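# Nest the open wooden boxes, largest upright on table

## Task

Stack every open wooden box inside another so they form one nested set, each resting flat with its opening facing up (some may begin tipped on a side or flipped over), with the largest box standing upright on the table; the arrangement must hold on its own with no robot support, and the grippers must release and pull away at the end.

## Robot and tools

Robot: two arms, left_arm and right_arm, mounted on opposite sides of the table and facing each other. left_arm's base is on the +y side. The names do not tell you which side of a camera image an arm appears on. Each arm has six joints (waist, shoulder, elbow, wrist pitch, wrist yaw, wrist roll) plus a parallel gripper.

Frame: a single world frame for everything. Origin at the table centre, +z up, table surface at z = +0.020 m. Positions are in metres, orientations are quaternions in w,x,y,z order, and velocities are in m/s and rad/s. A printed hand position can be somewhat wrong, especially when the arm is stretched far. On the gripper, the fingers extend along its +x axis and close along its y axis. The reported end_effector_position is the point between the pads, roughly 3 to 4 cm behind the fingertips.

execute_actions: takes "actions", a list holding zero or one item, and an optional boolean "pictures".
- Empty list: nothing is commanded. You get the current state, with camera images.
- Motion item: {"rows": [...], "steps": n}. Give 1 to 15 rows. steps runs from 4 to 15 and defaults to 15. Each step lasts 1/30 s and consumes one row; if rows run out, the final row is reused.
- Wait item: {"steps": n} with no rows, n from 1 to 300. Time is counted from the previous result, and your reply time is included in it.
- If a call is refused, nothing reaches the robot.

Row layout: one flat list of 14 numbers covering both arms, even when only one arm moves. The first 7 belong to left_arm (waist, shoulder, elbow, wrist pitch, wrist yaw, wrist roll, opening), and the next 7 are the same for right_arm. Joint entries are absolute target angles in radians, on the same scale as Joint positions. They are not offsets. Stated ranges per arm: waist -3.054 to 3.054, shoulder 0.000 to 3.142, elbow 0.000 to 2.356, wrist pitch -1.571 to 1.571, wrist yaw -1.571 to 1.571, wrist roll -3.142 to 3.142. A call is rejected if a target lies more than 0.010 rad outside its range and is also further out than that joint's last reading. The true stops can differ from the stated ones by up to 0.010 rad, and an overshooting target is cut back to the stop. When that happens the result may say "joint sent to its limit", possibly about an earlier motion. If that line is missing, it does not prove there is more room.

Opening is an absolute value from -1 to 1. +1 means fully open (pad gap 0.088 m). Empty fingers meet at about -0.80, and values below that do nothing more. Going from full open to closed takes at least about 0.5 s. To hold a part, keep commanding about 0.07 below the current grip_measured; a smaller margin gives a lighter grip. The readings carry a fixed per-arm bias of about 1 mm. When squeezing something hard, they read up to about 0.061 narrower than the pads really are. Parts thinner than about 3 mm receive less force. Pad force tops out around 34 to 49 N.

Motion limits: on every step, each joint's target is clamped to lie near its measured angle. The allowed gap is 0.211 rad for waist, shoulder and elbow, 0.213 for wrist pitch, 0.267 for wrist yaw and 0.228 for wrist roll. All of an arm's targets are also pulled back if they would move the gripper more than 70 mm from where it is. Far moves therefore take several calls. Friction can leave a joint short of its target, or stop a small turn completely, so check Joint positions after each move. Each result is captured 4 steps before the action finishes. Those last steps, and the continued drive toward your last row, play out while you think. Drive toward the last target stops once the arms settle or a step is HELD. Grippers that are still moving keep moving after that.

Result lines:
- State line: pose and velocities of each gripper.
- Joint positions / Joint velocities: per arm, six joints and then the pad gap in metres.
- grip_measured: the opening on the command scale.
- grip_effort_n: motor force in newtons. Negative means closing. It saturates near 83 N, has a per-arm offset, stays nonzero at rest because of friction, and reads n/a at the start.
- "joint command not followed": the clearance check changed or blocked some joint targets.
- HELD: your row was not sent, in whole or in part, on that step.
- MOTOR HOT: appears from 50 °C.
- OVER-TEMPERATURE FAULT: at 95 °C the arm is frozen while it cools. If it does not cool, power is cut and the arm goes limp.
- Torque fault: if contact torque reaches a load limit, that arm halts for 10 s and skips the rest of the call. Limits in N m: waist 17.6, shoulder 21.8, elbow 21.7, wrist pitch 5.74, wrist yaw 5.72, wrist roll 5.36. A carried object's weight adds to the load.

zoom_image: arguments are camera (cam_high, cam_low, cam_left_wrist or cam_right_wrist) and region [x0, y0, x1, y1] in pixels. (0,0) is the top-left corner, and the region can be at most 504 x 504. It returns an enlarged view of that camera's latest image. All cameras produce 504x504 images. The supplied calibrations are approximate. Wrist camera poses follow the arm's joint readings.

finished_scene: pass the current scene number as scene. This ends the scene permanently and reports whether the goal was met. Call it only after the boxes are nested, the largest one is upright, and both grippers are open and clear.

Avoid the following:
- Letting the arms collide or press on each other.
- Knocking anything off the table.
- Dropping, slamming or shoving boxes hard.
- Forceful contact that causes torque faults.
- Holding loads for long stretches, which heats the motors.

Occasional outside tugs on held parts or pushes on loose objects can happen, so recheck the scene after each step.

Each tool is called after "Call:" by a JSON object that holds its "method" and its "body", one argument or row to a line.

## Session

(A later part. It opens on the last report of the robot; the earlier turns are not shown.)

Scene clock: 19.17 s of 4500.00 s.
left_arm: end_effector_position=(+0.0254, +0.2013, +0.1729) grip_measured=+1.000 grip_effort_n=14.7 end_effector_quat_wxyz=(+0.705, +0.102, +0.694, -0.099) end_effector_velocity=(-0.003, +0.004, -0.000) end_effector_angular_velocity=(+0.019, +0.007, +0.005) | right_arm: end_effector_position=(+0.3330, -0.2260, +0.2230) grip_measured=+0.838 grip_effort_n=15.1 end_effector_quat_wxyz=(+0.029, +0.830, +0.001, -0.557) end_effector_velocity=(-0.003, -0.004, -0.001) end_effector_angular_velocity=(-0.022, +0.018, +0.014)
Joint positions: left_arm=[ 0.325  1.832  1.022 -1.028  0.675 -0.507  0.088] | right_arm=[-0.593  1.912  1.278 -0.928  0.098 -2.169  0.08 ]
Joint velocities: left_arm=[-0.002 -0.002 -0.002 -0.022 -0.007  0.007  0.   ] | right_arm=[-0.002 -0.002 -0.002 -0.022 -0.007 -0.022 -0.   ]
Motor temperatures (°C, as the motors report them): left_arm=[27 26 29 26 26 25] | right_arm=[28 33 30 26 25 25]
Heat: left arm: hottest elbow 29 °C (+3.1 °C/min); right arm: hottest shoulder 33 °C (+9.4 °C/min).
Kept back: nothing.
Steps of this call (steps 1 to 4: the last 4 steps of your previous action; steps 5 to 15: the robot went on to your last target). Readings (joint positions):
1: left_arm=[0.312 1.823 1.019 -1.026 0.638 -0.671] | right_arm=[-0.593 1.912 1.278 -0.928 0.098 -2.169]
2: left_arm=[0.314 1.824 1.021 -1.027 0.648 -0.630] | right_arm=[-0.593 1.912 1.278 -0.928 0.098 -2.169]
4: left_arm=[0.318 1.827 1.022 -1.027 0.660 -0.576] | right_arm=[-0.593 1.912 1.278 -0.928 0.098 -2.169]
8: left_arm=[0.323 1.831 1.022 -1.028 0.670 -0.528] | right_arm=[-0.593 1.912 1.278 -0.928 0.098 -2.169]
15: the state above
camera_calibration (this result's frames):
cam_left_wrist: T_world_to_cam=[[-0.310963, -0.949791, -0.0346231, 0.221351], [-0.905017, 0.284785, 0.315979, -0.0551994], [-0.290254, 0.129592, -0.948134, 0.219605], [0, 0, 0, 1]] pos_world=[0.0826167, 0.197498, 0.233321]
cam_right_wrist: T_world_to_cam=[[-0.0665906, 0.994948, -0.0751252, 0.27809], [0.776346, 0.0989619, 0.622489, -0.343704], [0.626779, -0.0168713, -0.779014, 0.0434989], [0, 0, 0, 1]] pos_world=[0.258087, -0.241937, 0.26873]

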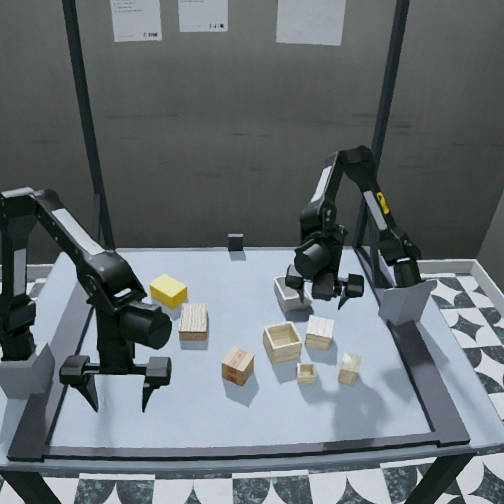

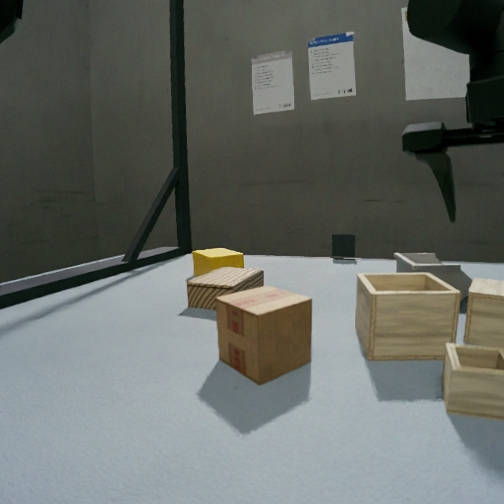

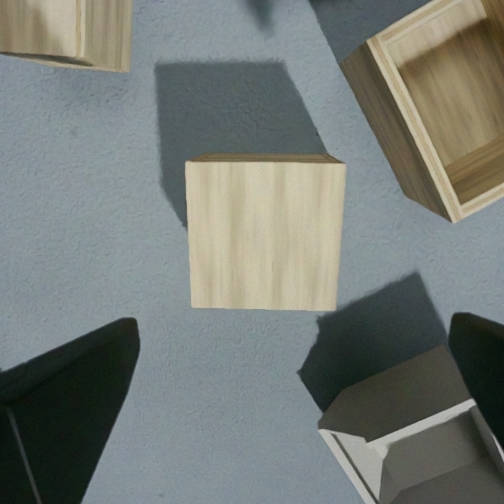

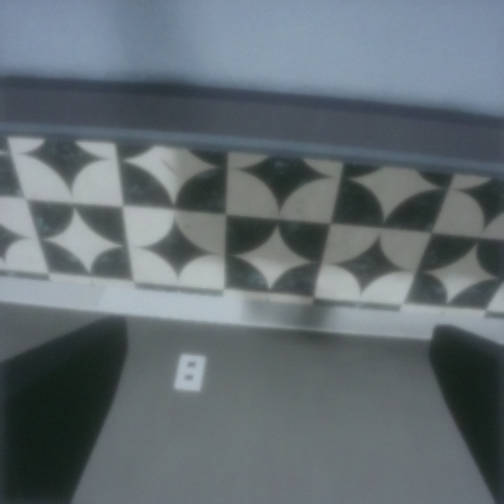

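Call:
{"method": "execute_actions", "body": {
  "actions": [
    {"rows":[[0.225,1.92,0.91,-0.75,0.70,-0.62,1,-0.593,1.912,1.278,-0.928,0.098,-2.169,0.84]],"steps":15}
  ]
}}

Call:
{"method": "execute_actions", "body": {
  "actions": [
    {"rows":[[0.132,2.0,0.792,-0.478,0.725,-0.705,1,-0.593,1.912,1.278,-0.928,0.098,-2.169,0.84]],"steps":15}
  ]
}}

Call:
{"method": "execute_actions", "body": {
  "actions": [
    {"rows":[[0.132,2.0,0.792,-0.478,0.725,-0.705,-1,-0.593,1.912,1.278,-0.928,0.098,-2.169,0.84]],"steps":15}
  ],
  "pictures": true
}}

Call:
{"method": "execute_actions", "body": {
  "actions": [
    {"rows":[[0.19,1.94,0.86,-0.64,0.71,-0.72,-1,-0.593,1.912,1.278,-0.928,0.098,-2.169,0.84]],"steps":12}
  ]
}}

Call:
{"method": "execute_actions", "body": {
  "actions": [
    {"rows":[[0.35,1.93,0.67,-0.6,0.68,-0.8,-1,-0.593,1.912,1.278,-0.928,0.098,-2.169,0.84]],"steps":15}
  ]
}}

Call:
{"method": "execute_actions", "body": {
  "actions": [
    {"rows":[[0.298,1.99,0.592,-0.431,0.693,-0.816,-1,-0.593,1.912,1.278,-0.928,0.098,-2.169,0.84]],"steps":15}
  ]
}}

Call:
{"method": "execute_actions", "body": {
  "actions": [
    {"rows":[[0.298,1.99,0.592,-0.431,0.693,-0.816,1,-0.593,1.912,1.278,-0.928,0.098,-2.169,0.84]],"steps":15}
  ],
  "pictures": true
}}

Scene clock: 21.27 s of 4500.00 s.
left_arm: end_effector_position=(+0.0360, +0.1998, +0.1232) grip_measured=+1.000 grip_effort_n=15.1 end_effector_quat_wxyz=(+0.705, +0.109, +0.692, -0.106) end_effector_velocity=(+0.014, -0.021, -0.002) end_effector_angular_velocity=(-0.090, -0.062, -0.051) | right_arm: end_effector_position=(+0.3330, -0.2260, +0.2230) grip_measured=+0.838 grip_effort_n=15.1 end_effector_quat_wxyz=(+0.029, +0.830, +0.001, -0.557) end_effector_velocity=(+0.000, -0.003, +0.000) end_effector_angular_velocity=(-0.017, -0.002, +0.015)
Joint positions: left_arm=[ 0.229  1.91   0.921 -0.769  0.695 -0.61   0.088] | right_arm=[-0.593  1.912  1.278 -0.928  0.098 -2.169  0.08 ]
Joint velocities: left_arm=[-0.007 -0.002 -0.007  0.154  0.007 -0.051  0.   ] | right_arm=[-0.002 -0.002 -0.002 -0.007  0.007 -0.022 -0.   ]
Motor temperatures (°C, as the motors report them): left_arm=[27 26 29 26 26 25] | right_arm=[28 33 30 26 25 25]
Heat: left arm: hottest elbow 29 °C (+2.8 °C/min); right arm: hottest shoulder 33 °C (+8.5 °C/min).
Steps of this call (steps 1 to 15: the robot went on to your last target; steps 16 to 52: nothing new was sent; steps 53 to 63: the first 11 steps of this action). Readings (joint positions):
53: left_arm=[0.322 1.838 1.014 -1.011 0.678 -0.516] | right_arm=[-0.593 1.912 1.278 -0.928 0.098 -2.169]
54: left_arm=[0.308 1.845 0.997 -0.954 0.683 -0.539] | right_arm=[-0.593 1.912 1.278 -0.928 0.098 -2.169]
56: left_arm=[0.270 1.876 0.966 -0.870 0.689 -0.571] | right_arm=[-0.593 1.912 1.278 -0.928 0.098 -2.169]
60: left_arm=[0.232 1.909 0.924 -0.795 0.693 -0.602] | right_arm=[-0.593 1.912 1.278 -0.928 0.098 -2.169]
63: the state above

Scene clock: 21.77 s of 4500.00 s.
left_arm: end_effector_position=(+0.0384, +0.2095, +0.0739) grip_measured=+1.000 grip_effort_n=15.1 end_effector_quat_wxyz=(+0.700, +0.118, +0.694, -0.119) end_effector_velocity=(+0.011, -0.020, -0.001) end_effector_angular_velocity=(-0.089, -0.045, -0.040) | right_arm: end_effector_position=(+0.3330, -0.2260, +0.2230) grip_measured=+0.838 grip_effort_n=15.1 end_effector_quat_wxyz=(+0.029, +0.830, +0.001, -0.557) end_effector_velocity=(-0.005, +0.001, +0.000) end_effector_angular_velocity=(-0.000, +0.021, +0.026)
Joint positions: left_arm=[ 0.136  1.989  0.802 -0.497  0.72  -0.697  0.088] | right_arm=[-0.593  1.912  1.278 -0.928  0.098 -2.169  0.08 ]
Joint velocities: left_arm=[-0.002 -0.002 -0.007  0.139  0.007 -0.051  0.   ] | right_arm=[ 0.002 -0.007 -0.002 -0.007 -0.022 -0.022 -0.   ]
Motor temperatures (°C, as the motors report them): left_arm=[27 26 29 26 26 25] | right_arm=[28 33 30 26 25 25]
Heat: left arm: hottest elbow 29 °C (+2.8 °C/min); right arm: hottest shoulder 33 °C (+8.3 °C/min).
Steps of this call (steps 1 to 4: the last 4 steps of your previous action; steps 5 to 15: the first 11 steps of this action). Readings (joint positions):
5: left_arm=[0.225 1.916 0.906 -0.735 0.698 -0.627] | right_arm=[-0.593 1.912 1.278 -0.928 0.098 -2.169]
6: left_arm=[0.211 1.924 0.886 -0.676 0.705 -0.644] | right_arm=[-0.593 1.912 1.278 -0.928 0.098 -2.169]
8: left_arm=[0.173 1.956 0.849 -0.599 0.712 -0.669] | right_arm=[-0.593 1.912 1.278 -0.928 0.098 -2.169]
12: left_arm=[0.138 1.988 0.804 -0.523 0.717 -0.691] | right_arm=[-0.593 1.912 1.278 -0.928 0.098 -2.169]
15: the state above

Scene clock: 22.27 s of 4500.00 s.
left_arm: end_effector_position=(+0.0392, +0.2089, +0.0726) grip_measured=+0.485 grip_effort_n=-83.5 end_effector_quat_wxyz=(+0.701, +0.117, +0.693, -0.122) end_effector_velocity=(-0.004, +0.003, -0.000) end_effector_angular_velocity=(+0.012, +0.015, +0.020) | right_arm: end_effector_position=(+0.3330, -0.2260, +0.2230) grip_measured=+0.838 grip_effort_n=15.1 end_effector_quat_wxyz=(+0.029, +0.830, +0.001, -0.557) end_effector_velocity=(-0.004, +0.000, -0.003) end_effector_angular_velocity=(-0.008, +0.026, +0.023)
Joint positions: left_arm=[ 0.135  1.992  0.797 -0.479  0.722 -0.702  0.063] | right_arm=[-0.593  1.912  1.278 -0.928  0.098 -2.169  0.08 ]
Joint velocities: left_arm=[-0.002 -0.002 -0.002 -0.022  0.007 -0.007 -0.   ] | right_arm=[ 0.002  0.002 -0.002 -0.007 -0.022 -0.022 -0.   ]
Motor temperatures (°C, as the motors report them): left_arm=[27 26 29 26 26 25] | right_arm=[28 33 30 26 25 25]
Heat: left arm: hottest elbow 29 °C (+2.7 °C/min); right arm: hottest shoulder 33 °C (+8.1 °C/min).
Steps of this call (steps 1 to 4: the last 4 steps of your previous action; steps 5 to 15: the first 11 steps of this action). Readings (joint positions):
5: left_arm=[0.134 1.990 0.798 -0.485 0.720 -0.701] | right_arm=[-0.593 1.912 1.278 -0.928 0.098 -2.169]
6: left_arm=[0.134 1.991 0.798 -0.483 0.720 -0.701] | right_arm=[-0.593 1.912 1.278 -0.928 0.098 -2.169]
8: left_arm=[0.133 1.991 0.797 -0.482 0.721 -0.701] | right_arm=[-0.593 1.912 1.278 -0.928 0.098 -2.169]
12: left_arm=[0.134 1.992 0.797 -0.479 0.722 -0.702] | right_arm=[-0.593 1.912 1.278 -0.928 0.098 -2.169]
15: the state above
camera_calibration (this result's frames):
cam_left_wrist: T_world_to_cam=[[-0.361674, -0.932025, -0.022849, 0.226829], [-0.886459, 0.336194, 0.318064, -0.0248325], [-0.288762, 0.13529, -0.947794, 0.126297], [0, 0, 0, 1]] pos_world=[0.096495, 0.202672, 0.132785]
cam_right_wrist: T_world_to_cam=[[-0.0665906, 0.994948, -0.0751252, 0.27809], [0.776346, 0.0989619, 0.622489, -0.343704], [0.626779, -0.0168713, -0.779014, 0.0434989], [0, 0, 0, 1]] pos_world=[0.258087, -0.241937, 0.26873]

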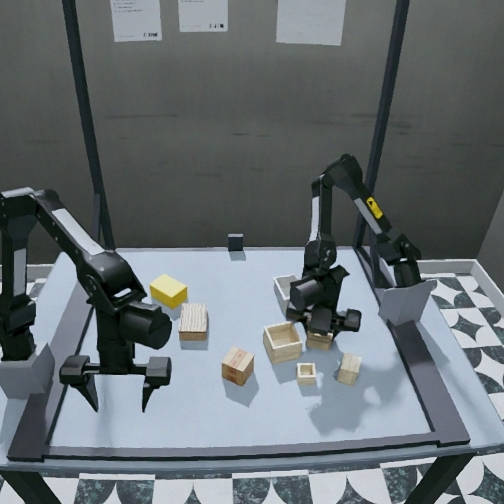

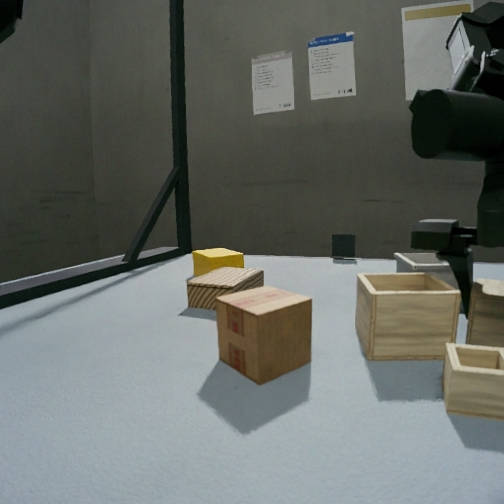

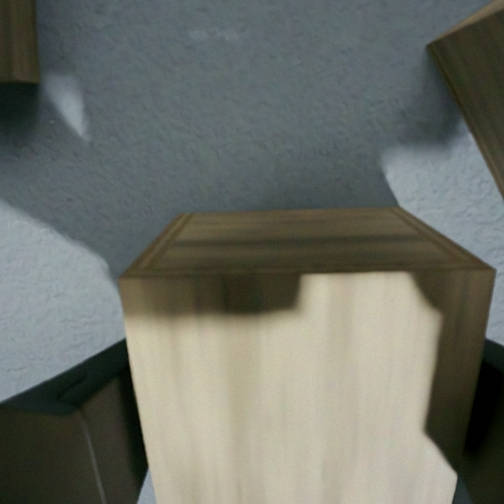

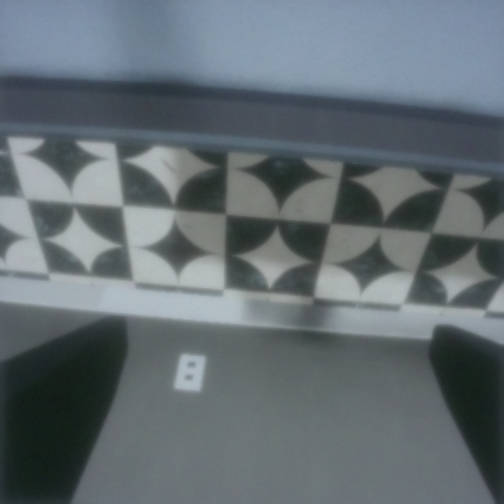

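Scene clock: 22.67 s of 4500.00 s.
left_arm: end_effector_position=(+0.0377, +0.2068, +0.0941) grip_measured=+0.485 grip_effort_n=-83.5 end_effector_quat_wxyz=(+0.703, +0.090, +0.700, -0.091) end_effector_velocity=(-0.004, -0.022, +0.037) end_effector_angular_velocity=(-0.039, -0.026, +0.027) | right_arm: end_effector_position=(+0.3330, -0.2260, +0.2230) grip_measured=+0.838 grip_effort_n=15.6 end_effector_quat_wxyz=(+0.029, +0.830, +0.001, -0.557) end_effector_velocity=(-0.001, -0.002, -0.002) end_effector_angular_velocity=(+0.006, +0.025, -0.013)
Joint positions: left_arm=[ 0.181  1.956  0.847 -0.616  0.716 -0.715  0.063] | right_arm=[-0.593  1.912  1.278 -0.928  0.098 -2.169  0.08 ]
Joint velocities: left_arm=[ 0.046 -0.085  0.09  -0.154 -0.007 -0.007 -0.   ] | right_arm=[-0.007  0.002 -0.002 -0.007 -0.022  0.007  0.   ]
Motor temperatures (°C, as the motors report them): left_arm=[27 26 29 26 26 25] | right_arm=[28 33 30 26 25 25]
Heat: left arm: hottest elbow 29 °C (+2.6 °C/min); right arm: hottest shoulder 33 °C (+7.9 °C/min).
Steps of this call (steps 1 to 4: the last 4 steps of your previous action; steps 5 to 12: the first 8 steps of this action). Readings (joint positions):
5: left_arm=[0.136 1.990 0.802 -0.493 0.722 -0.703] | right_arm=[-0.593 1.912 1.278 -0.928 0.098 -2.169]
6: left_arm=[0.143 1.988 0.812 -0.533 0.722 -0.707] | right_arm=[-0.593 1.912 1.278 -0.928 0.098 -2.169]
8: left_arm=[0.162 1.976 0.825 -0.579 0.719 -0.712] | right_arm=[-0.593 1.912 1.278 -0.928 0.098 -2.169]
12: the state above

Scene clock: 23.17 s of 4500.00 s.
left_arm: end_effector_position=(+0.0491, +0.2659, +0.0992) grip_measured=+0.485 grip_effort_n=-83.5 end_effector_quat_wxyz=(+0.708, -0.008, +0.706, +0.007) end_effector_velocity=(-0.004, +0.019, -0.002) end_effector_angular_velocity=(-0.006, +0.021, +0.097) | right_arm: end_effector_position=(+0.3330, -0.2260, +0.2230) grip_measured=+0.838 grip_effort_n=15.1 end_effector_quat_wxyz=(+0.029, +0.830, +0.001, -0.557) end_effector_velocity=(+0.002, +0.001, +0.002) end_effector_angular_velocity=(-0.001, -0.012, +0.020)
Joint positions: left_arm=[ 0.338  1.937  0.684 -0.604  0.683 -0.792  0.063] | right_arm=[-0.593  1.912  1.278 -0.928  0.098 -2.169  0.08 ]
Joint velocities: left_arm=[ 0.042 -0.007 -0.061  0.007  0.007 -0.037 -0.   ] | right_arm=[-0.002 -0.002  0.002  0.007  0.007 -0.022 -0.   ]
Motor temperatures (°C, as the motors report them): left_arm=[27 26 29 26 26 25] | right_arm=[28 33 30 26 25 25]
Heat: left arm: hottest elbow 29 °C (+2.6 °C/min); right arm: hottest shoulder 33 °C (+7.8 °C/min).
Steps of this call (steps 1 to 4: the last 4 steps of your previous action; steps 5 to 15: the first 11 steps of this action). Readings (joint positions):
5: left_arm=[0.188 1.951 0.837 -0.623 0.715 -0.725] | right_arm=[-0.593 1.912 1.278 -0.928 0.098 -2.169]
6: left_arm=[0.213 1.943 0.809 -0.609 0.712 -0.741] | right_arm=[-0.593 1.912 1.278 -0.928 0.098 -2.169]
8: left_arm=[0.282 1.936 0.750 -0.614 0.693 -0.767] | right_arm=[-0.593 1.912 1.278 -0.928 0.098 -2.169]
12: left_arm=[0.332 1.937 0.690 -0.609 0.683 -0.787] | right_arm=[-0.593 1.912 1.278 -0.928 0.098 -2.169]
15: the state above

Scene clock: 23.67 s of 4500.00 s.
left_arm: end_effector_position=(+0.0496, +0.2786, +0.0758) grip_measured=+0.485 grip_effort_n=-83.5 end_effector_quat_wxyz=(+0.710, +0.003, +0.704, -0.004) end_effector_velocity=(+0.006, -0.009, -0.003) end_effector_angular_velocity=(-0.037, -0.029, -0.032) | right_arm: end_effector_position=(+0.3330, -0.2260, +0.2230) grip_measured=+0.838 grip_effort_n=14.7 end_effector_quat_wxyz=(+0.029, +0.830, +0.001, -0.557) end_effector_velocity=(-0.003, -0.001, -0.001) end_effector_angular_velocity=(+0.003, +0.023, +0.006)
Joint positions: left_arm=[ 0.3    1.98   0.6   -0.442  0.688 -0.812  0.063] | right_arm=[-0.593  1.912  1.278 -0.928  0.098 -2.169  0.08 ]
Joint velocities: left_arm=[-0.012  0.002 -0.007  0.081  0.007 -0.022 -0.   ] | right_arm=[-0.002 -0.002 -0.002 -0.007 -0.022 -0.007 -0.   ]
Motor temperatures (°C, as the motors report them): left_arm=[27 26 29 26 26 25] | right_arm=[28 33 30 26 25 25]
Heat: left arm: hottest elbow 29 °C (+2.5 °C/min); right arm: hottest shoulder 33 °C (+7.6 °C/min).
Steps of this call (steps 1 to 4: the last 4 steps of your previous action; steps 5 to 15: the first 11 steps of this action). Readings (joint positions):
5: left_arm=[0.341 1.938 0.669 -0.585 0.683 -0.799] | right_arm=[-0.593 1.912 1.278 -0.928 0.098 -2.169]
6: left_arm=[0.335 1.943 0.654 -0.540 0.683 -0.801] | right_arm=[-0.593 1.912 1.278 -0.928 0.098 -2.169]
8: left_arm=[0.318 1.960 0.631 -0.496 0.685 -0.806] | right_arm=[-0.593 1.912 1.278 -0.928 0.098 -2.169]
12: left_arm=[0.302 1.979 0.603 -0.456 0.687 -0.811] | right_arm=[-0.593 1.912 1.278 -0.928 0.098 -2.169]
15: the state above

Scene clock: 24.17 s of 4500.00 s.
left_arm: end_effector_position=(+0.0498, +0.2789, +0.0747) grip_measured=+0.895 grip_effort_n=16.0 end_effector_quat_wxyz=(+0.710, +0.003, +0.704, -0.005) end_effector_velocity=(+0.003, -0.002, -0.000) end_effector_angular_velocity=(-0.006, -0.016, -0.008) | right_arm: end_effector_position=(+0.3330, -0.2260, +0.2230) grip_measured=+0.838 grip_effort_n=14.7 end_effector_quat_wxyz=(+0.029, +0.830, +0.001, -0.557) end_effector_velocity=(-0.002, -0.002, -0.001) end_effector_angular_velocity=(+0.010, +0.022, -0.012)
Joint positions: left_arm=[ 0.299  1.983  0.597 -0.433  0.689 -0.813  0.083] | right_arm=[-0.593  1.912  1.278 -0.928  0.098 -2.169  0.08 ]
Joint velocities: left_arm=[-0.002 -0.002 -0.002  0.022 -0.007 -0.007  0.041] | right_arm=[-0.007 -0.002 -0.002 -0.007 -0.022  0.007 -0.   ]
Motor temperatures (°C, as the motors report them): left_arm=[27 26 29 26 26 25] | right_arm=[28 33 30 26 25 25]
Heat: left arm: hottest elbow 29 °C (+2.5 °C/min); right arm: hottest shoulder 33 °C (+7.4 °C/min).
Steps of this call (steps 1 to 4: the last 4 steps of your previous action; steps 5 to 15: the first 11 steps of this action). Readings (joint positions):
5: left_arm=[0.299 1.982 0.597 -0.436 0.689 -0.813] | right_arm=[-0.593 1.912 1.278 -0.928 0.098 -2.169]
6: left_arm=[0.299 1.982 0.597 -0.435 0.689 -0.813] | right_arm=[-0.593 1.912 1.278 -0.928 0.098 -2.169]
8: left_arm=[0.299 1.982 0.597 -0.434 0.689 -0.813] | right_arm=[-0.593 1.912 1.278 -0.928 0.098 -2.169]
12: left_arm=[0.299 1.983 0.597 -0.433 0.689 -0.813] | right_arm=[-0.593 1.912 1.278 -0.928 0.098 -2.169]
15: the state above
camera_calibration (this result's frames):
cam_left_wrist: T_world_to_cam=[[-0.0421997, -0.998765, -0.0262066, 0.298936], [-0.94659, 0.0315754, 0.320889, 0.0481096], [-0.319666, 0.0383484, -0.946754, 0.150376], [0, 0, 0, 1]] pos_world=[0.106225, 0.291281, 0.134765]
cam_right_wrist: T_world_to_cam=[[-0.0665906, 0.994948, -0.0751252, 0.27809], [0.776346, 0.0989619, 0.622489, -0.343704], [0.626779, -0.0168713, -0.779014, 0.0434989], [0, 0, 0, 1]] pos_world=[0.258087, -0.241937, 0.26873]

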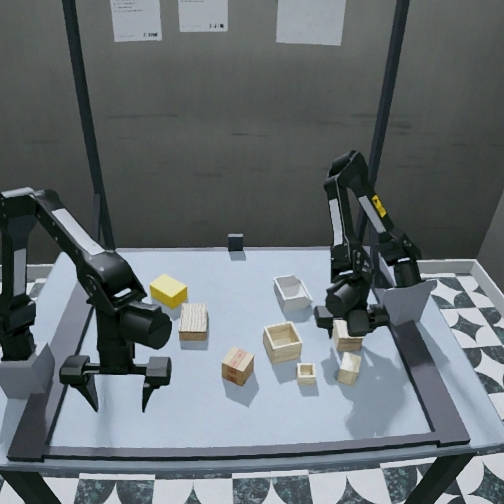

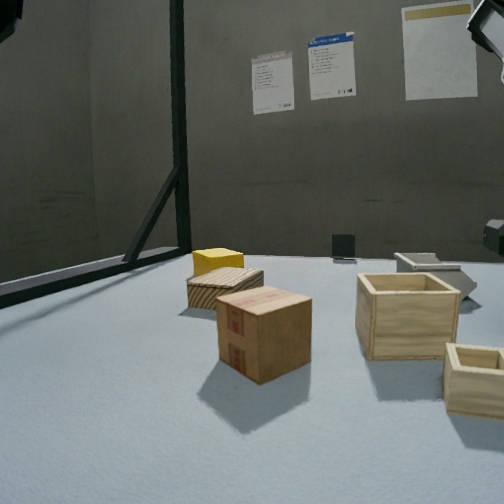

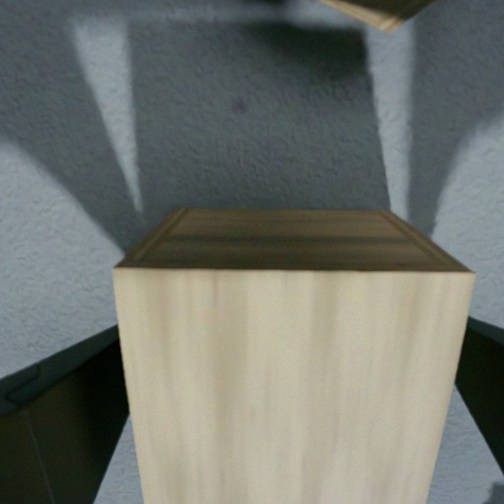

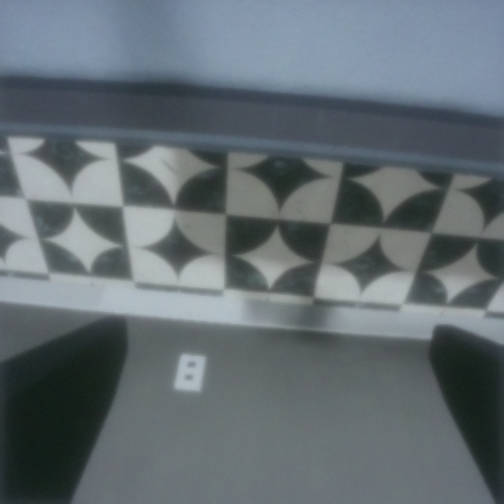

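Call:
{"method": "execute_actions", "body": {
  "actions": [
    {"rows":[[0.42,1.8,0.78,-0.95,0.65,-0.9,1,-0.593,1.912,1.278,-0.928,0.098,-2.169,0.84]],"steps":15}
  ]
}}

Call:
{"method": "execute_actions", "body": {
  "actions": [
    {"rows":[[0.0,1.45,0.65,-0.8,0.0,-1.5,1,-0.593,1.912,1.278,-0.928,0.098,-2.169,0.84]],"steps":15}
  ]
}}

Call:
{"method": "execute_actions", "body": {
  "actions": [
    {"rows":[[-0.5,1.55,0.45,-0.5,-0.8,-1.95,1,-0.593,1.912,1.278,-0.928,0.098,-2.169,0.84]],"steps":15}
  ]
}}

Call:
{"method": "execute_actions", "body": {
  "actions": [
    {"rows":[[-0.569,1.655,0.442,-0.472,-0.887,-2.032,1,-0.593,1.912,1.278,-0.928,0.098,-2.169,0.84]],"steps":15}
  ]
}}

Call:
{"method": "execute_actions", "body": {
  "actions": [
    {"rows":[[-0.70,1.92,0.56,-0.469,-0.85,-2.23,1,-0.593,1.912,1.278,-0.928,0.098,-2.169,0.84]],"steps":15}
  ]
}}

Call:
{"method": "execute_actions", "body": {
  "actions": [
    {"steps":10}
  ],
  "pictures": true
}}

Scene clock: 25.27 s of 4500.00 s.
left_arm: end_effector_position=(+0.0353, +0.2609, +0.1433) grip_measured=+1.000 grip_effort_n=15.1 end_effector_quat_wxyz=(-0.705, +0.074, -0.701, -0.074) end_effector_velocity=(-0.095, +0.094, +0.001) end_effector_angular_velocity=(+0.410, +0.384, +0.508) | right_arm: end_effector_position=(+0.3330, -0.2260, +0.2230) grip_measured=+0.838 grip_effort_n=15.1 end_effector_quat_wxyz=(+0.029, +0.830, +0.001, -0.557) end_effector_velocity=(+0.001, +0.002, +0.002) end_effector_angular_velocity=(+0.006, +0.001, +0.022)
Joint positions: left_arm=[ 0.411  1.814  0.768 -0.866  0.657 -0.892  0.088] | right_arm=[-0.593  1.912  1.278 -0.928  0.098 -2.169  0.08 ]
Joint velocities: left_arm=[ 0.007 -0.002 -0.002 -0.711 -0.081 -0.066  0.   ] | right_arm=[-0.002 -0.002  0.002  0.007 -0.007 -0.022 -0.   ]
Motor temperatures (°C, as the motors report them): left_arm=[27 26 29 26 26 25] | right_arm=[28 33 30 26 25 25]
Heat: left arm: hottest elbow 29 °C (+2.4 °C/min); right arm: hottest shoulder 33 °C (+7.1 °C/min).
Steps of this call (steps 1 to 4: the last 4 steps of your previous action; steps 5 to 15: the robot went on to your last target; steps 16 to 22: nothing new was sent; steps 23 to 33: the first 11 steps of this action). Readings (joint positions):
23: left_arm=[0.302 1.975 0.606 -0.450 0.689 -0.819] | right_arm=[-0.593 1.912 1.278 -0.928 0.098 -2.169]
24: left_arm=[0.316 1.960 0.626 -0.500 0.682 -0.836] | right_arm=[-0.593 1.912 1.278 -0.928 0.098 -2.169]
26: left_arm=[0.356 1.906 0.677 -0.578 0.671 -0.860] | right_arm=[-0.593 1.912 1.278 -0.928 0.098 -2.169]
30: left_arm=[0.404 1.824 0.762 -0.750 0.662 -0.883] | right_arm=[-0.593 1.912 1.278 -0.928 0.098 -2.169]
33: the state above

Scene clock: 25.77 s of 4500.00 s.
left_arm: end_effector_position=(+0.0210, +0.2764, +0.1498) grip_measured=+1.000 grip_effort_n=15.6 end_effector_quat_wxyz=(+0.876, -0.011, +0.458, +0.151) end_effector_velocity=(+0.032, +0.028, +0.041) end_effector_angular_velocity=(-0.054, -0.876, +0.369) | right_arm: end_effector_position=(+0.3330, -0.2260, +0.2230) grip_measured=+0.838 grip_effort_n=14.7 end_effector_quat_wxyz=(+0.029, +0.830, +0.001, -0.557) end_effector_velocity=(-0.001, -0.000, +0.001) end_effector_angular_velocity=(-0.006, +0.008, +0.019)
Joint positions: left_arm=[ 0.038  1.482  0.665 -0.808  0.1   -1.392  0.088] | right_arm=[-0.593  1.912  1.278 -0.928  0.098 -2.169  0.08 ]
Joint velocities: left_arm=[-0.281 -0.193 -0.095  0.037 -0.755 -0.842  0.   ] | right_arm=[-0.002 -0.002  0.002 -0.007 -0.007 -0.022 -0.   ]
Motor temperatures (°C, as the motors report them): left_arm=[27 26 29 26 26 25] | right_arm=[28 33 30 26 25 25]
Heat: left arm: hottest elbow 29 °C (+2.3 °C/min); right arm: hottest shoulder 33 °C (+7.0 °C/min).
Steps of this call (steps 1 to 4: the last 4 steps of your previous action; steps 5 to 15: the first 11 steps of this action). Readings (joint positions):
5: left_arm=[0.405 1.795 0.761 -0.910 0.628 -0.923] | right_arm=[-0.593 1.912 1.278 -0.928 0.098 -2.169]
6: left_arm=[0.367 1.760 0.738 -0.873 0.555 -0.975] | right_arm=[-0.593 1.912 1.278 -0.928 0.098 -2.169]
8: left_arm=[0.269 1.668 0.699 -0.854 0.447 -1.073] | right_arm=[-0.593 1.912 1.278 -0.928 0.098 -2.169]
12: left_arm=[0.093 1.522 0.673 -0.816 0.223 -1.267] | right_arm=[-0.593 1.912 1.278 -0.928 0.098 -2.169]
15: the state above

Scene clock: 26.27 s of 4500.00 s.
left_arm: end_effector_position=(+0.0416, +0.2866, +0.1359) grip_measured=+1.000 grip_effort_n=15.1 end_effector_quat_wxyz=(+0.986, -0.015, +0.148, +0.071) end_effector_velocity=(-0.002, -0.100, +0.133) end_effector_angular_velocity=(+0.048, -1.479, -0.897) | right_arm: end_effector_position=(+0.3330, -0.2260, +0.2230) grip_measured=+0.838 grip_effort_n=15.1 end_effector_quat_wxyz=(+0.029, +0.830, +0.001, -0.557) end_effector_velocity=(-0.003, -0.001, -0.001) end_effector_angular_velocity=(-0.000, +0.010, -0.005)
Joint positions: left_arm=[-0.429  1.539  0.465 -0.52  -0.568 -1.893  0.088] | right_arm=[-0.593  1.912  1.278 -0.928  0.098 -2.169  0.08 ]
Joint velocities: left_arm=[-0.662  0.007 -0.056  0.125 -1.663 -0.418  0.   ] | right_arm=[ 0.002 -0.002 -0.002 -0.007 -0.007  0.007 -0.   ]
Motor temperatures (°C, as the motors report them): left_arm=[27 26 29 26 26 25] | right_arm=[28 33 30 26 25 25]
Heat: left arm: hottest elbow 29 °C (+2.3 °C/min); right arm: hottest shoulder 33 °C (+6.9 °C/min).
Steps of this call (steps 1 to 4: the last 4 steps of your previous action; steps 5 to 15: the first 11 steps of this action). Readings (joint positions):
5: left_arm=[0.001 1.470 0.640 -0.782 0.001 -1.493] | right_arm=[-0.593 1.912 1.278 -0.928 0.098 -2.169]
6: left_arm=[-0.041 1.475 0.606 -0.713 -0.067 -1.544] | right_arm=[-0.593 1.912 1.278 -0.928 0.098 -2.169]
8: left_arm=[-0.138 1.507 0.539 -0.640 -0.173 -1.642] | right_arm=[-0.593 1.912 1.278 -0.928 0.098 -2.169]
12: left_arm=[-0.322 1.538 0.471 -0.549 -0.400 -1.825] | right_arm=[-0.593 1.912 1.278 -0.928 0.098 -2.169]
15: the state above

Scene clock: 26.77 s of 4500.00 s.
left_arm: end_effector_position=(+0.0435, +0.2783, +0.1495) grip_measured=+1.000 grip_effort_n=15.1 end_effector_quat_wxyz=(+1.000, -0.003, +0.008, -0.000) end_effector_velocity=(+0.000, -0.001, +0.002) end_effector_angular_velocity=(+0.018, -0.076, -0.038) | right_arm: end_effector_position=(+0.3330, -0.2260, +0.2230) grip_measured=+0.838 grip_effort_n=14.2 end_effector_quat_wxyz=(+0.029, +0.830, +0.001, -0.557) end_effector_velocity=(-0.000, -0.003, +0.000) end_effector_angular_velocity=(-0.003, +0.010, -0.001)
Joint positions: left_arm=[-0.563  1.642  0.444 -0.476 -0.874 -2.023  0.088] | right_arm=[-0.593  1.912  1.278 -0.928  0.098 -2.169  0.08 ]
Joint velocities: left_arm=[-0.037  0.046 -0.002  0.007 -0.081 -0.037  0.   ] | right_arm=[-0.007 -0.002 -0.002 -0.007 -0.007 -0.007 -0.   ]
Motor temperatures (°C, as the motors report them): left_arm=[27 26 29 26 26 25] | right_arm=[28 33 31 26 25 25]
Heat: left arm: hottest elbow 29 °C (+2.2 °C/min); right arm: hottest shoulder 33 °C (+6.7 °C/min).
Steps of this call (steps 1 to 4: the last 4 steps of your previous action; steps 5 to 15: the first 11 steps of this action). Readings (joint positions):
5: left_arm=[-0.485 1.550 0.455 -0.505 -0.748 -1.943] | right_arm=[-0.593 1.912 1.278 -0.928 0.098 -2.169]
6: left_arm=[-0.503 1.569 0.455 -0.495 -0.786 -1.965] | right_arm=[-0.593 1.912 1.278 -0.928 0.098 -2.169]
8: left_arm=[-0.535 1.608 0.452 -0.486 -0.822 -1.992] | right_arm=[-0.593 1.912 1.278 -0.928 0.098 -2.169]
12: left_arm=[-0.557 1.636 0.444 -0.478 -0.862 -2.016] | right_arm=[-0.593 1.912 1.278 -0.928 0.098 -2.169]
15: the state above

Scene clock: 27.27 s of 4500.00 s.
left_arm: end_effector_position=(+0.0411, +0.2709, +0.1038) grip_measured=+1.000 grip_effort_n=15.1 end_effector_quat_wxyz=(+1.000, -0.004, +0.008, -0.004) end_effector_velocity=(+0.001, -0.004, -0.021) end_effector_angular_velocity=(-0.027, -0.003, -0.002) | right_arm: end_effector_position=(+0.3330, -0.2260, +0.2230) grip_measured=+0.838 grip_effort_n=14.7 end_effector_quat_wxyz=(+0.029, +0.830, +0.001, -0.557) end_effector_velocity=(+0.002, -0.006, +0.002) end_effector_angular_velocity=(-0.020, -0.010, -0.022)
Joint positions: left_arm=[-0.693  1.897  0.55  -0.467 -0.855 -2.216  0.088] | right_arm=[-0.593  1.912  1.278 -0.928  0.098 -2.169  0.08 ]
Joint velocities: left_arm=[-0.046  0.115  0.056  0.007  0.007 -0.095  0.   ] | right_arm=[-0.007 -0.002  0.002 -0.022  0.022  0.007 -0.   ]
Motor temperatures (°C, as the motors report them): left_arm=[27 26 29 26 26 25] | right_arm=[28 33 31 26 25 25]
Heat: left arm: hottest elbow 29 °C (+2.2 °C/min); right arm: hottest shoulder 33 °C (+6.6 °C/min).
Steps of this call (steps 1 to 4: the last 4 steps of your previous action; steps 5 to 15: the first 11 steps of this action). Readings (joint positions):
5: left_arm=[-0.573 1.663 0.453 -0.479 -0.881 -2.052] | right_arm=[-0.593 1.912 1.278 -0.928 0.098 -2.169]
6: left_arm=[-0.598 1.703 0.473 -0.479 -0.879 -2.096] | right_arm=[-0.593 1.912 1.278 -0.928 0.098 -2.169]
8: left_arm=[-0.648 1.794 0.516 -0.466 -0.865 -2.151] | right_arm=[-0.593 1.912 1.278 -0.928 0.098 -2.169]
12: left_arm=[-0.686 1.877 0.543 -0.467 -0.856 -2.201] | right_arm=[-0.593 1.912 1.278 -0.928 0.098 -2.169]
15: the state above

Scene clock: 27.60 s of 4500.00 s.
left_arm: end_effector_position=(+0.0412, +0.2708, +0.1025) grip_measured=+1.000 grip_effort_n=15.1 end_effector_quat_wxyz=(+1.000, -0.007, +0.008, -0.003) end_effector_velocity=(-0.001, -0.002, -0.002) end_effector_angular_velocity=(-0.044, +0.012, -0.003) | right_arm: end_effector_position=(+0.3330, -0.2260, +0.2230) grip_measured=+0.838 grip_effort_n=15.6 end_effector_quat_wxyz=(+0.029, +0.830, +0.001, -0.557) end_effector_velocity=(-0.001, -0.000, -0.001) end_effector_angular_velocity=(+0.012, +0.018, +0.004)
Joint positions: left_arm=[-0.695  1.905  0.554 -0.468 -0.854 -2.226  0.088] | right_arm=[-0.593  1.912  1.278 -0.928  0.098 -2.169  0.08 ]
Joint velocities: left_arm=[-0.002 -0.002  0.002  0.007  0.007 -0.037  0.   ] | right_arm=[-0.007 -0.002 -0.007  0.007 -0.022 -0.007 -0.   ]
Motor temperatures (°C, as the motors report them): left_arm=[27 26 29 26 26 25] | right_arm=[28 33 31 26 25 25]
Heat: left arm: hottest elbow 29 °C (+2.2 °C/min); right arm: hottest shoulder 33 °C (+6.5 °C/min).
Kept back: nothing.
Steps of this call (steps 1 to 4: the last 4 steps of your previous action; steps 5 to 10: the robot went on to your last target). Readings (joint positions):
1: left_arm=[-0.694 1.901 0.552 -0.467 -0.855 -2.219] | right_arm=[-0.593 1.912 1.278 -0.928 0.098 -2.169]
2: left_arm=[-0.695 1.903 0.553 -0.467 -0.854 -2.220] | right_arm=[-0.593 1.912 1.278 -0.928 0.098 -2.169]
4: left_arm=[-0.695 1.904 0.553 -0.468 -0.854 -2.223] | right_arm=[-0.593 1.912 1.278 -0.928 0.098 -2.169]
8: left_arm=[-0.695 1.905 0.554 -0.468 -0.854 -2.226] | right_arm=[-0.593 1.912 1.278 -0.928 0.098 -2.169]
10: the state above
camera_calibration (this result's frames):
cam_left_wrist: T_world_to_cam=[[0.0219468, -0.999615, -0.0169768, 0.287819], [-0.345454, 0.00835259, -0.938399, 0.141973], [0.938179, 0.0264595, -0.345138, 0.0639887], [0, 0, 0, 1]] pos_world=[-0.0173044, 0.28483, 0.160198]
cam_right_wrist: T_world_to_cam=[[-0.0665906, 0.994948, -0.0751252, 0.27809], [0.776346, 0.0989619, 0.622489, -0.343704], [0.626779, -0.0168713, -0.779014, 0.0434989], [0, 0, 0, 1]] pos_world=[0.258087, -0.241937, 0.26873]

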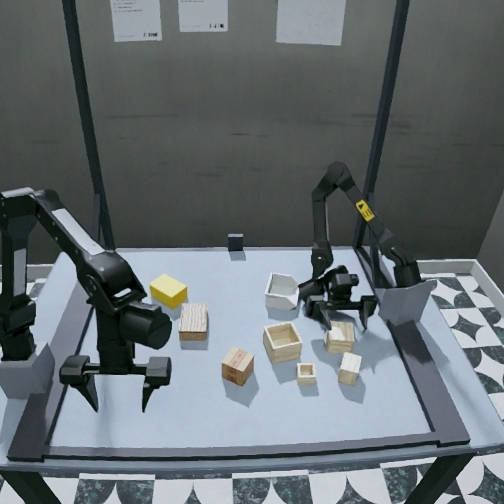

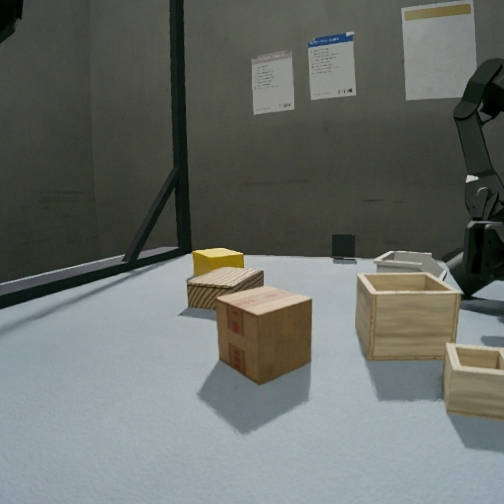

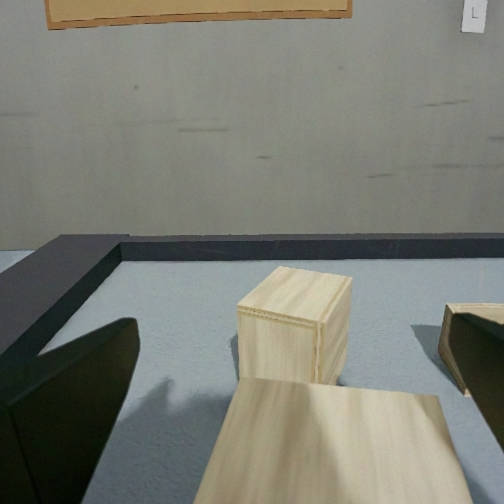

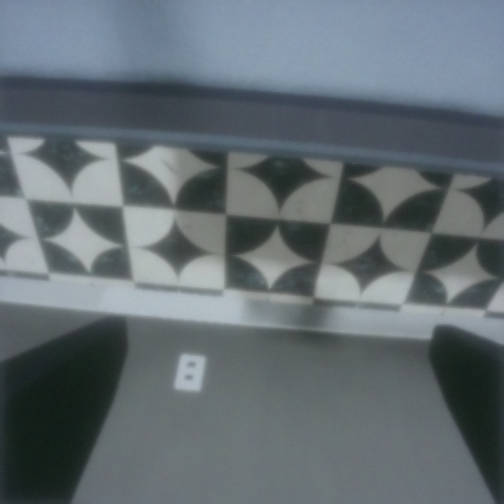

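Call:
{"method": "execute_actions", "body": {
  "actions": [
    {"rows":[[-0.829,2.185,0.675,-0.466,-0.818,-2.416,1,-0.593,1.912,1.278,-0.928,0.098,-2.169,0.84]],"steps":15}
  ],
  "pictures": true
}}

Scene clock: 28.47 s of 4500.00 s.
left_arm: end_effector_position=(+0.0437, +0.2752, +0.0949) grip_measured=+1.000 grip_effort_n=15.1 end_effector_quat_wxyz=(+0.997, -0.077, +0.010, +0.018) end_effector_velocity=(+0.001, +0.005, -0.001) end_effector_angular_velocity=(-0.066, -0.012, +0.024) | right_arm: end_effector_position=(+0.3330, -0.2260, +0.2230) grip_measured=+0.838 grip_effort_n=15.1 end_effector_quat_wxyz=(+0.029, +0.830, +0.001, -0.557) end_effector_velocity=(-0.002, +0.002, +0.001) end_effector_angular_velocity=(+0.019, +0.013, +0.011)
Joint positions: left_arm=[-0.699  1.954  0.58  -0.491 -0.823 -2.402  0.088] | right_arm=[-0.593  1.912  1.278 -0.928  0.098 -2.169  0.08 ]
Joint velocities: left_arm=[-0.002  0.022  0.007 -0.022  0.007 -0.095  0.   ] | right_arm=[-0.002 -0.007 -0.002  0.007 -0.022 -0.007  0.   ]
Motor temperatures (°C, as the motors report them): left_arm=[27 26 29 26 26 25] | right_arm=[28 33 31 26 25 25]
Heat: left arm: hottest elbow 29 °C (+2.1 °C/min); right arm: hottest shoulder 33 °C (+6.3 °C/min).
Steps of this call (steps 1 to 15: the robot went on to your last target; steps 16 to 26: the first 11 steps of this action). Readings (joint positions):
16: left_arm=[-0.697 1.920 0.563 -0.472 -0.850 -2.248] | right_arm=[-0.593 1.912 1.278 -0.928 0.098 -2.169]
17: left_arm=[-0.697 1.933 0.570 -0.482 -0.842 -2.290] | right_arm=[-0.593 1.912 1.278 -0.928 0.098 -2.169]
19: left_arm=[-0.698 1.942 0.575 -0.486 -0.833 -2.342] | right_arm=[-0.593 1.912 1.278 -0.928 0.098 -2.169]
23: left_arm=[-0.698 1.951 0.579 -0.489 -0.825 -2.389] | right_arm=[-0.593 1.912 1.278 -0.928 0.098 -2.169]
26: the state above
camera_calibration (this result's frames):
cam_left_wrist: T_world_to_cam=[[0.0648402, -0.990484, 0.121396, 0.27448], [-0.346711, -0.136434, -0.927996, 0.174576], [0.935728, 0.0180821, -0.352258, 0.0619845], [0, 0, 0, 1]] pos_world=[-0.0152707, 0.294565, 0.150519]
cam_right_wrist: T_world_to_cam=[[-0.0665906, 0.994948, -0.0751252, 0.27809], [0.776346, 0.0989619, 0.622489, -0.343704], [0.626779, -0.0168713, -0.779014, 0.0434989], [0, 0, 0, 1]] pos_world=[0.258087, -0.241937, 0.26873]

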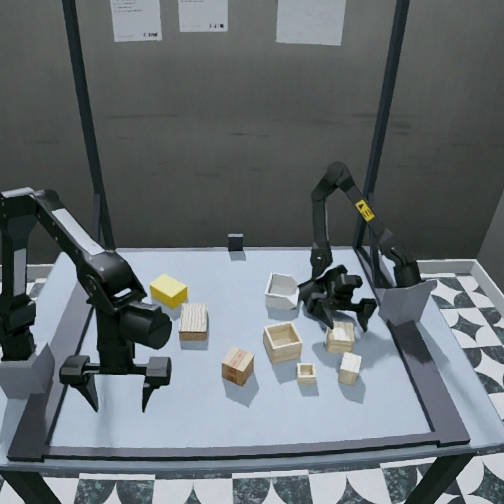

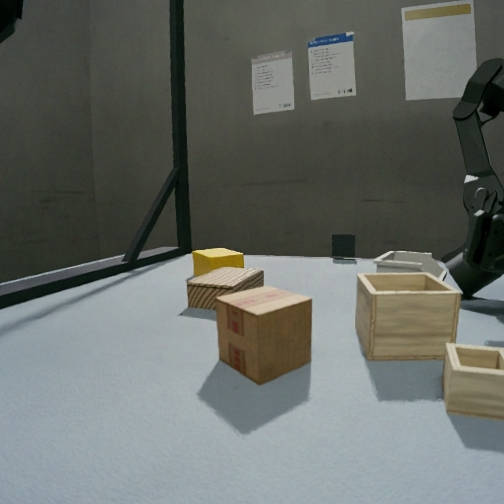

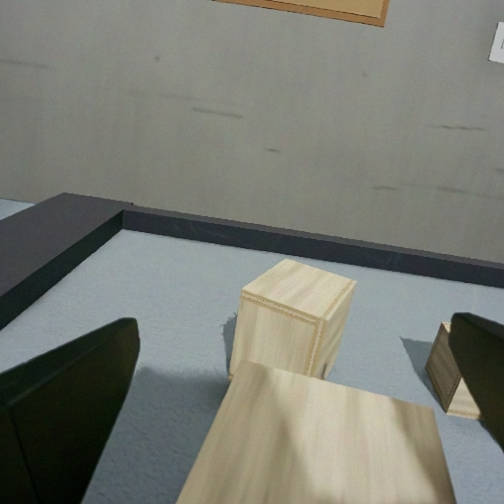

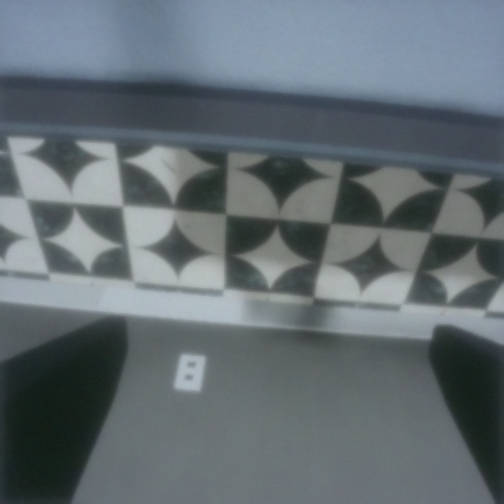

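Call:
{"method": "execute_actions", "body": {
  "actions": [
    {"rows":[[-0.829,2.185,0.675,-0.466,-0.818,-2.416,1,-0.593,1.912,1.278,-0.928,0.098,-2.169,0.84]],"steps":15}
  ],
  "pictures": true
}}

Scene clock: 28.97 s of 4500.00 s.
left_arm: end_effector_position=(+0.0440, +0.2756, +0.0945) grip_measured=+1.000 grip_effort_n=15.1 end_effector_quat_wxyz=(+0.996, -0.081, +0.010, +0.019) end_effector_velocity=(-0.000, +0.001, +0.002) end_effector_angular_velocity=(-0.015, -0.009, -0.002) | right_arm: end_effector_position=(+0.3330, -0.2260, +0.2230) grip_measured=+0.838 grip_effort_n=15.1 end_effector_quat_wxyz=(+0.029, +0.830, +0.001, -0.557) end_effector_velocity=(-0.000, +0.003, -0.000) end_effector_angular_velocity=(+0.001, +0.003, +0.026)
Joint positions: left_arm=[-0.699  1.957  0.581 -0.491 -0.821 -2.413  0.088] | right_arm=[-0.593  1.912  1.278 -0.928  0.098 -2.169  0.08 ]
Joint velocities: left_arm=[-0.002 -0.002 -0.002 -0.007 -0.007 -0.022  0.   ] | right_arm=[ 0.002  0.002  0.002  0.007 -0.007 -0.022 -0.   ]
Motor temperatures (°C, as the motors report them): left_arm=[27 27 29 26 26 25] | right_arm=[28 33 31 26 25 25]
Heat: left arm: hottest elbow 29 °C (+2.1 °C/min); right arm: hottest shoulder 33 °C (+6.2 °C/min).
Steps of this call (steps 1 to 4: the last 4 steps of your previous action; steps 5 to 15: the first 11 steps of this action). Readings (joint positions):
5: left_arm=[-0.699 1.956 0.580 -0.491 -0.822 -2.410] | right_arm=[-0.593 1.912 1.278 -0.928 0.098 -2.169]
6: left_arm=[-0.699 1.956 0.580 -0.491 -0.822 -2.411] | right_arm=[-0.593 1.912 1.278 -0.928 0.098 -2.169]
8: left_arm=[-0.699 1.956 0.581 -0.491 -0.822 -2.412] | right_arm=[-0.593 1.912 1.278 -0.928 0.098 -2.169]
12: left_arm=[-0.699 1.957 0.581 -0.491 -0.821 -2.413] | right_arm=[-0.593 1.912 1.278 -0.928 0.098 -2.169]
15: the state above
camera_calibration (this result's frames):
cam_left_wrist: T_world_to_cam=[[0.0673473, -0.989275, 0.129612, 0.273714], [-0.346122, -0.145005, -0.926916, 0.176601], [0.935769, 0.0175637, -0.352176, 0.061702], [0, 0, 0, 1]] pos_world=[-0.015047, 0.295303, 0.149948]
cam_right_wrist: T_world_to_cam=[[-0.0665906, 0.994948, -0.0751252, 0.27809], [0.776346, 0.0989619, 0.622489, -0.343704], [0.626779, -0.0168713, -0.779014, 0.0434989], [0, 0, 0, 1]] pos_world=[0.258087, -0.241937, 0.26873]

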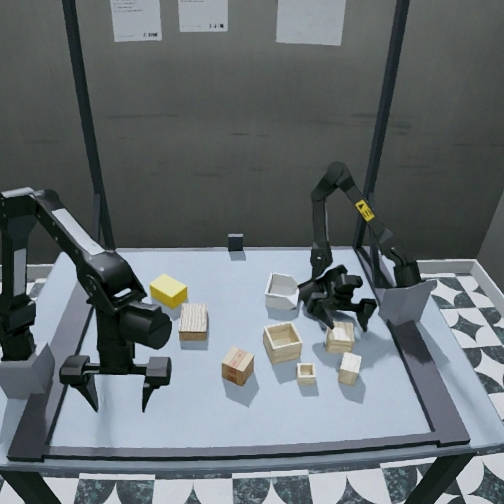

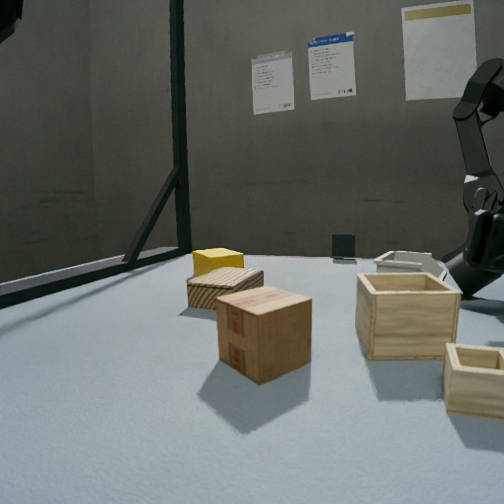

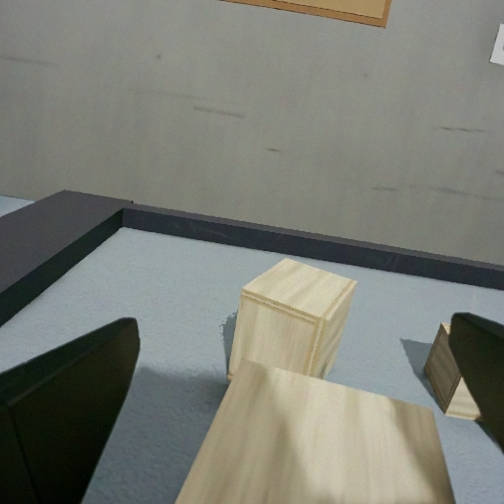

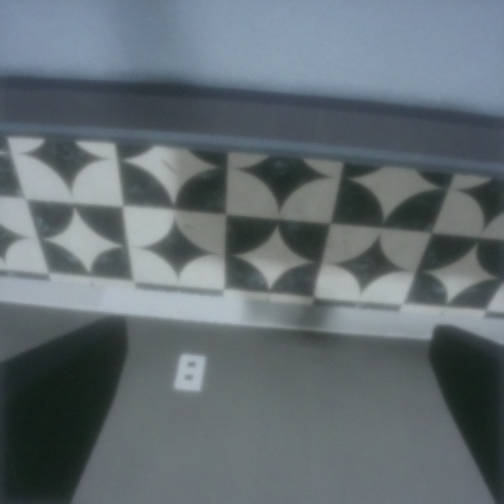

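Call:
{"method": "execute_actions", "body": {
  "actions": [
    {"rows":[[-0.76,2.07,0.628,-0.48,-0.82,-2.416,1,-0.593,1.912,1.278,-0.928,0.098,-2.169,0.84]],"steps":15}
  ]
}}

Call:
{"method": "zoom_image", "body": {
  "camera": "cam_high",
  "region": [240, 240, 440, 400]
}}

Scene clock: 29.50 s of 4500.00 s.
left_arm: end_effector_position=(+0.0458, +0.2746, +0.0960) grip_measured=+1.000 grip_effort_n=15.1 end_effector_quat_wxyz=(+0.996, -0.089, +0.010, +0.022) end_effector_velocity=(-0.001, +0.001, +0.000) end_effector_angular_velocity=(-0.019, +0.004, +0.004) | right_arm: end_effector_position=(+0.3330, -0.2260, +0.2230) grip_measured=+0.838 grip_effort_n=14.7 end_effector_quat_wxyz=(+0.029, +0.830, +0.001, -0.557) end_effector_velocity=(+0.000, +0.001, +0.000) end_effector_angular_velocity=(+0.013, +0.002, -0.006)
Joint positions: left_arm=[-0.684  1.955  0.582 -0.486 -0.821 -2.413  0.088] | right_arm=[-0.593  1.912  1.278 -0.928  0.098 -2.169  0.08 ]
Joint velocities: left_arm=[-0.002 -0.007 -0.002 -0.007  0.007 -0.022  0.   ] | right_arm=[-0.002 -0.002 -0.002  0.007 -0.007  0.007  0.   ]
Motor temperatures (°C, as the motors report them): left_arm=[27 28 29 26 26 25] | right_arm=[28 33 31 26 25 25]
Heat: left arm: hottest elbow 29 °C (+2.0 °C/min); right arm: hottest shoulder 33 °C (+6.1 °C/min).
Steps of this call (steps 1 to 4: the last 4 steps of your previous action; step 5: the robot went on to your last target; steps 6 to 16: the first 11 steps of this action). Readings (joint positions):
6: left_arm=[-0.697 1.957 0.581 -0.492 -0.821 -2.413] | right_arm=[-0.593 1.912 1.278 -0.928 0.098 -2.169]
7: left_arm=[-0.693 1.956 0.581 -0.491 -0.821 -2.413] | right_arm=[-0.593 1.912 1.278 -0.928 0.098 -2.169]
9: left_arm=[-0.686 1.956 0.581 -0.486 -0.821 -2.413] | right_arm=[-0.593 1.912 1.278 -0.928 0.098 -2.169]
13: left_arm=[-0.684 1.955 0.582 -0.486 -0.821 -2.413] | right_arm=[-0.593 1.912 1.278 -0.928 0.098 -2.169]
16: the state above

Region (240, 240, 440, 400) of cam_high's 504x504 image, scaled by 2.520, with more detail than that image has; it fills the top 403 rows of this view, and the rest is white.

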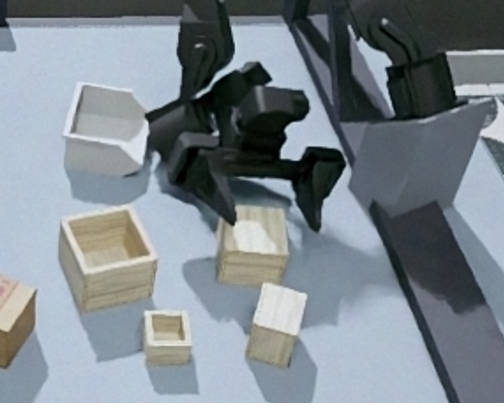

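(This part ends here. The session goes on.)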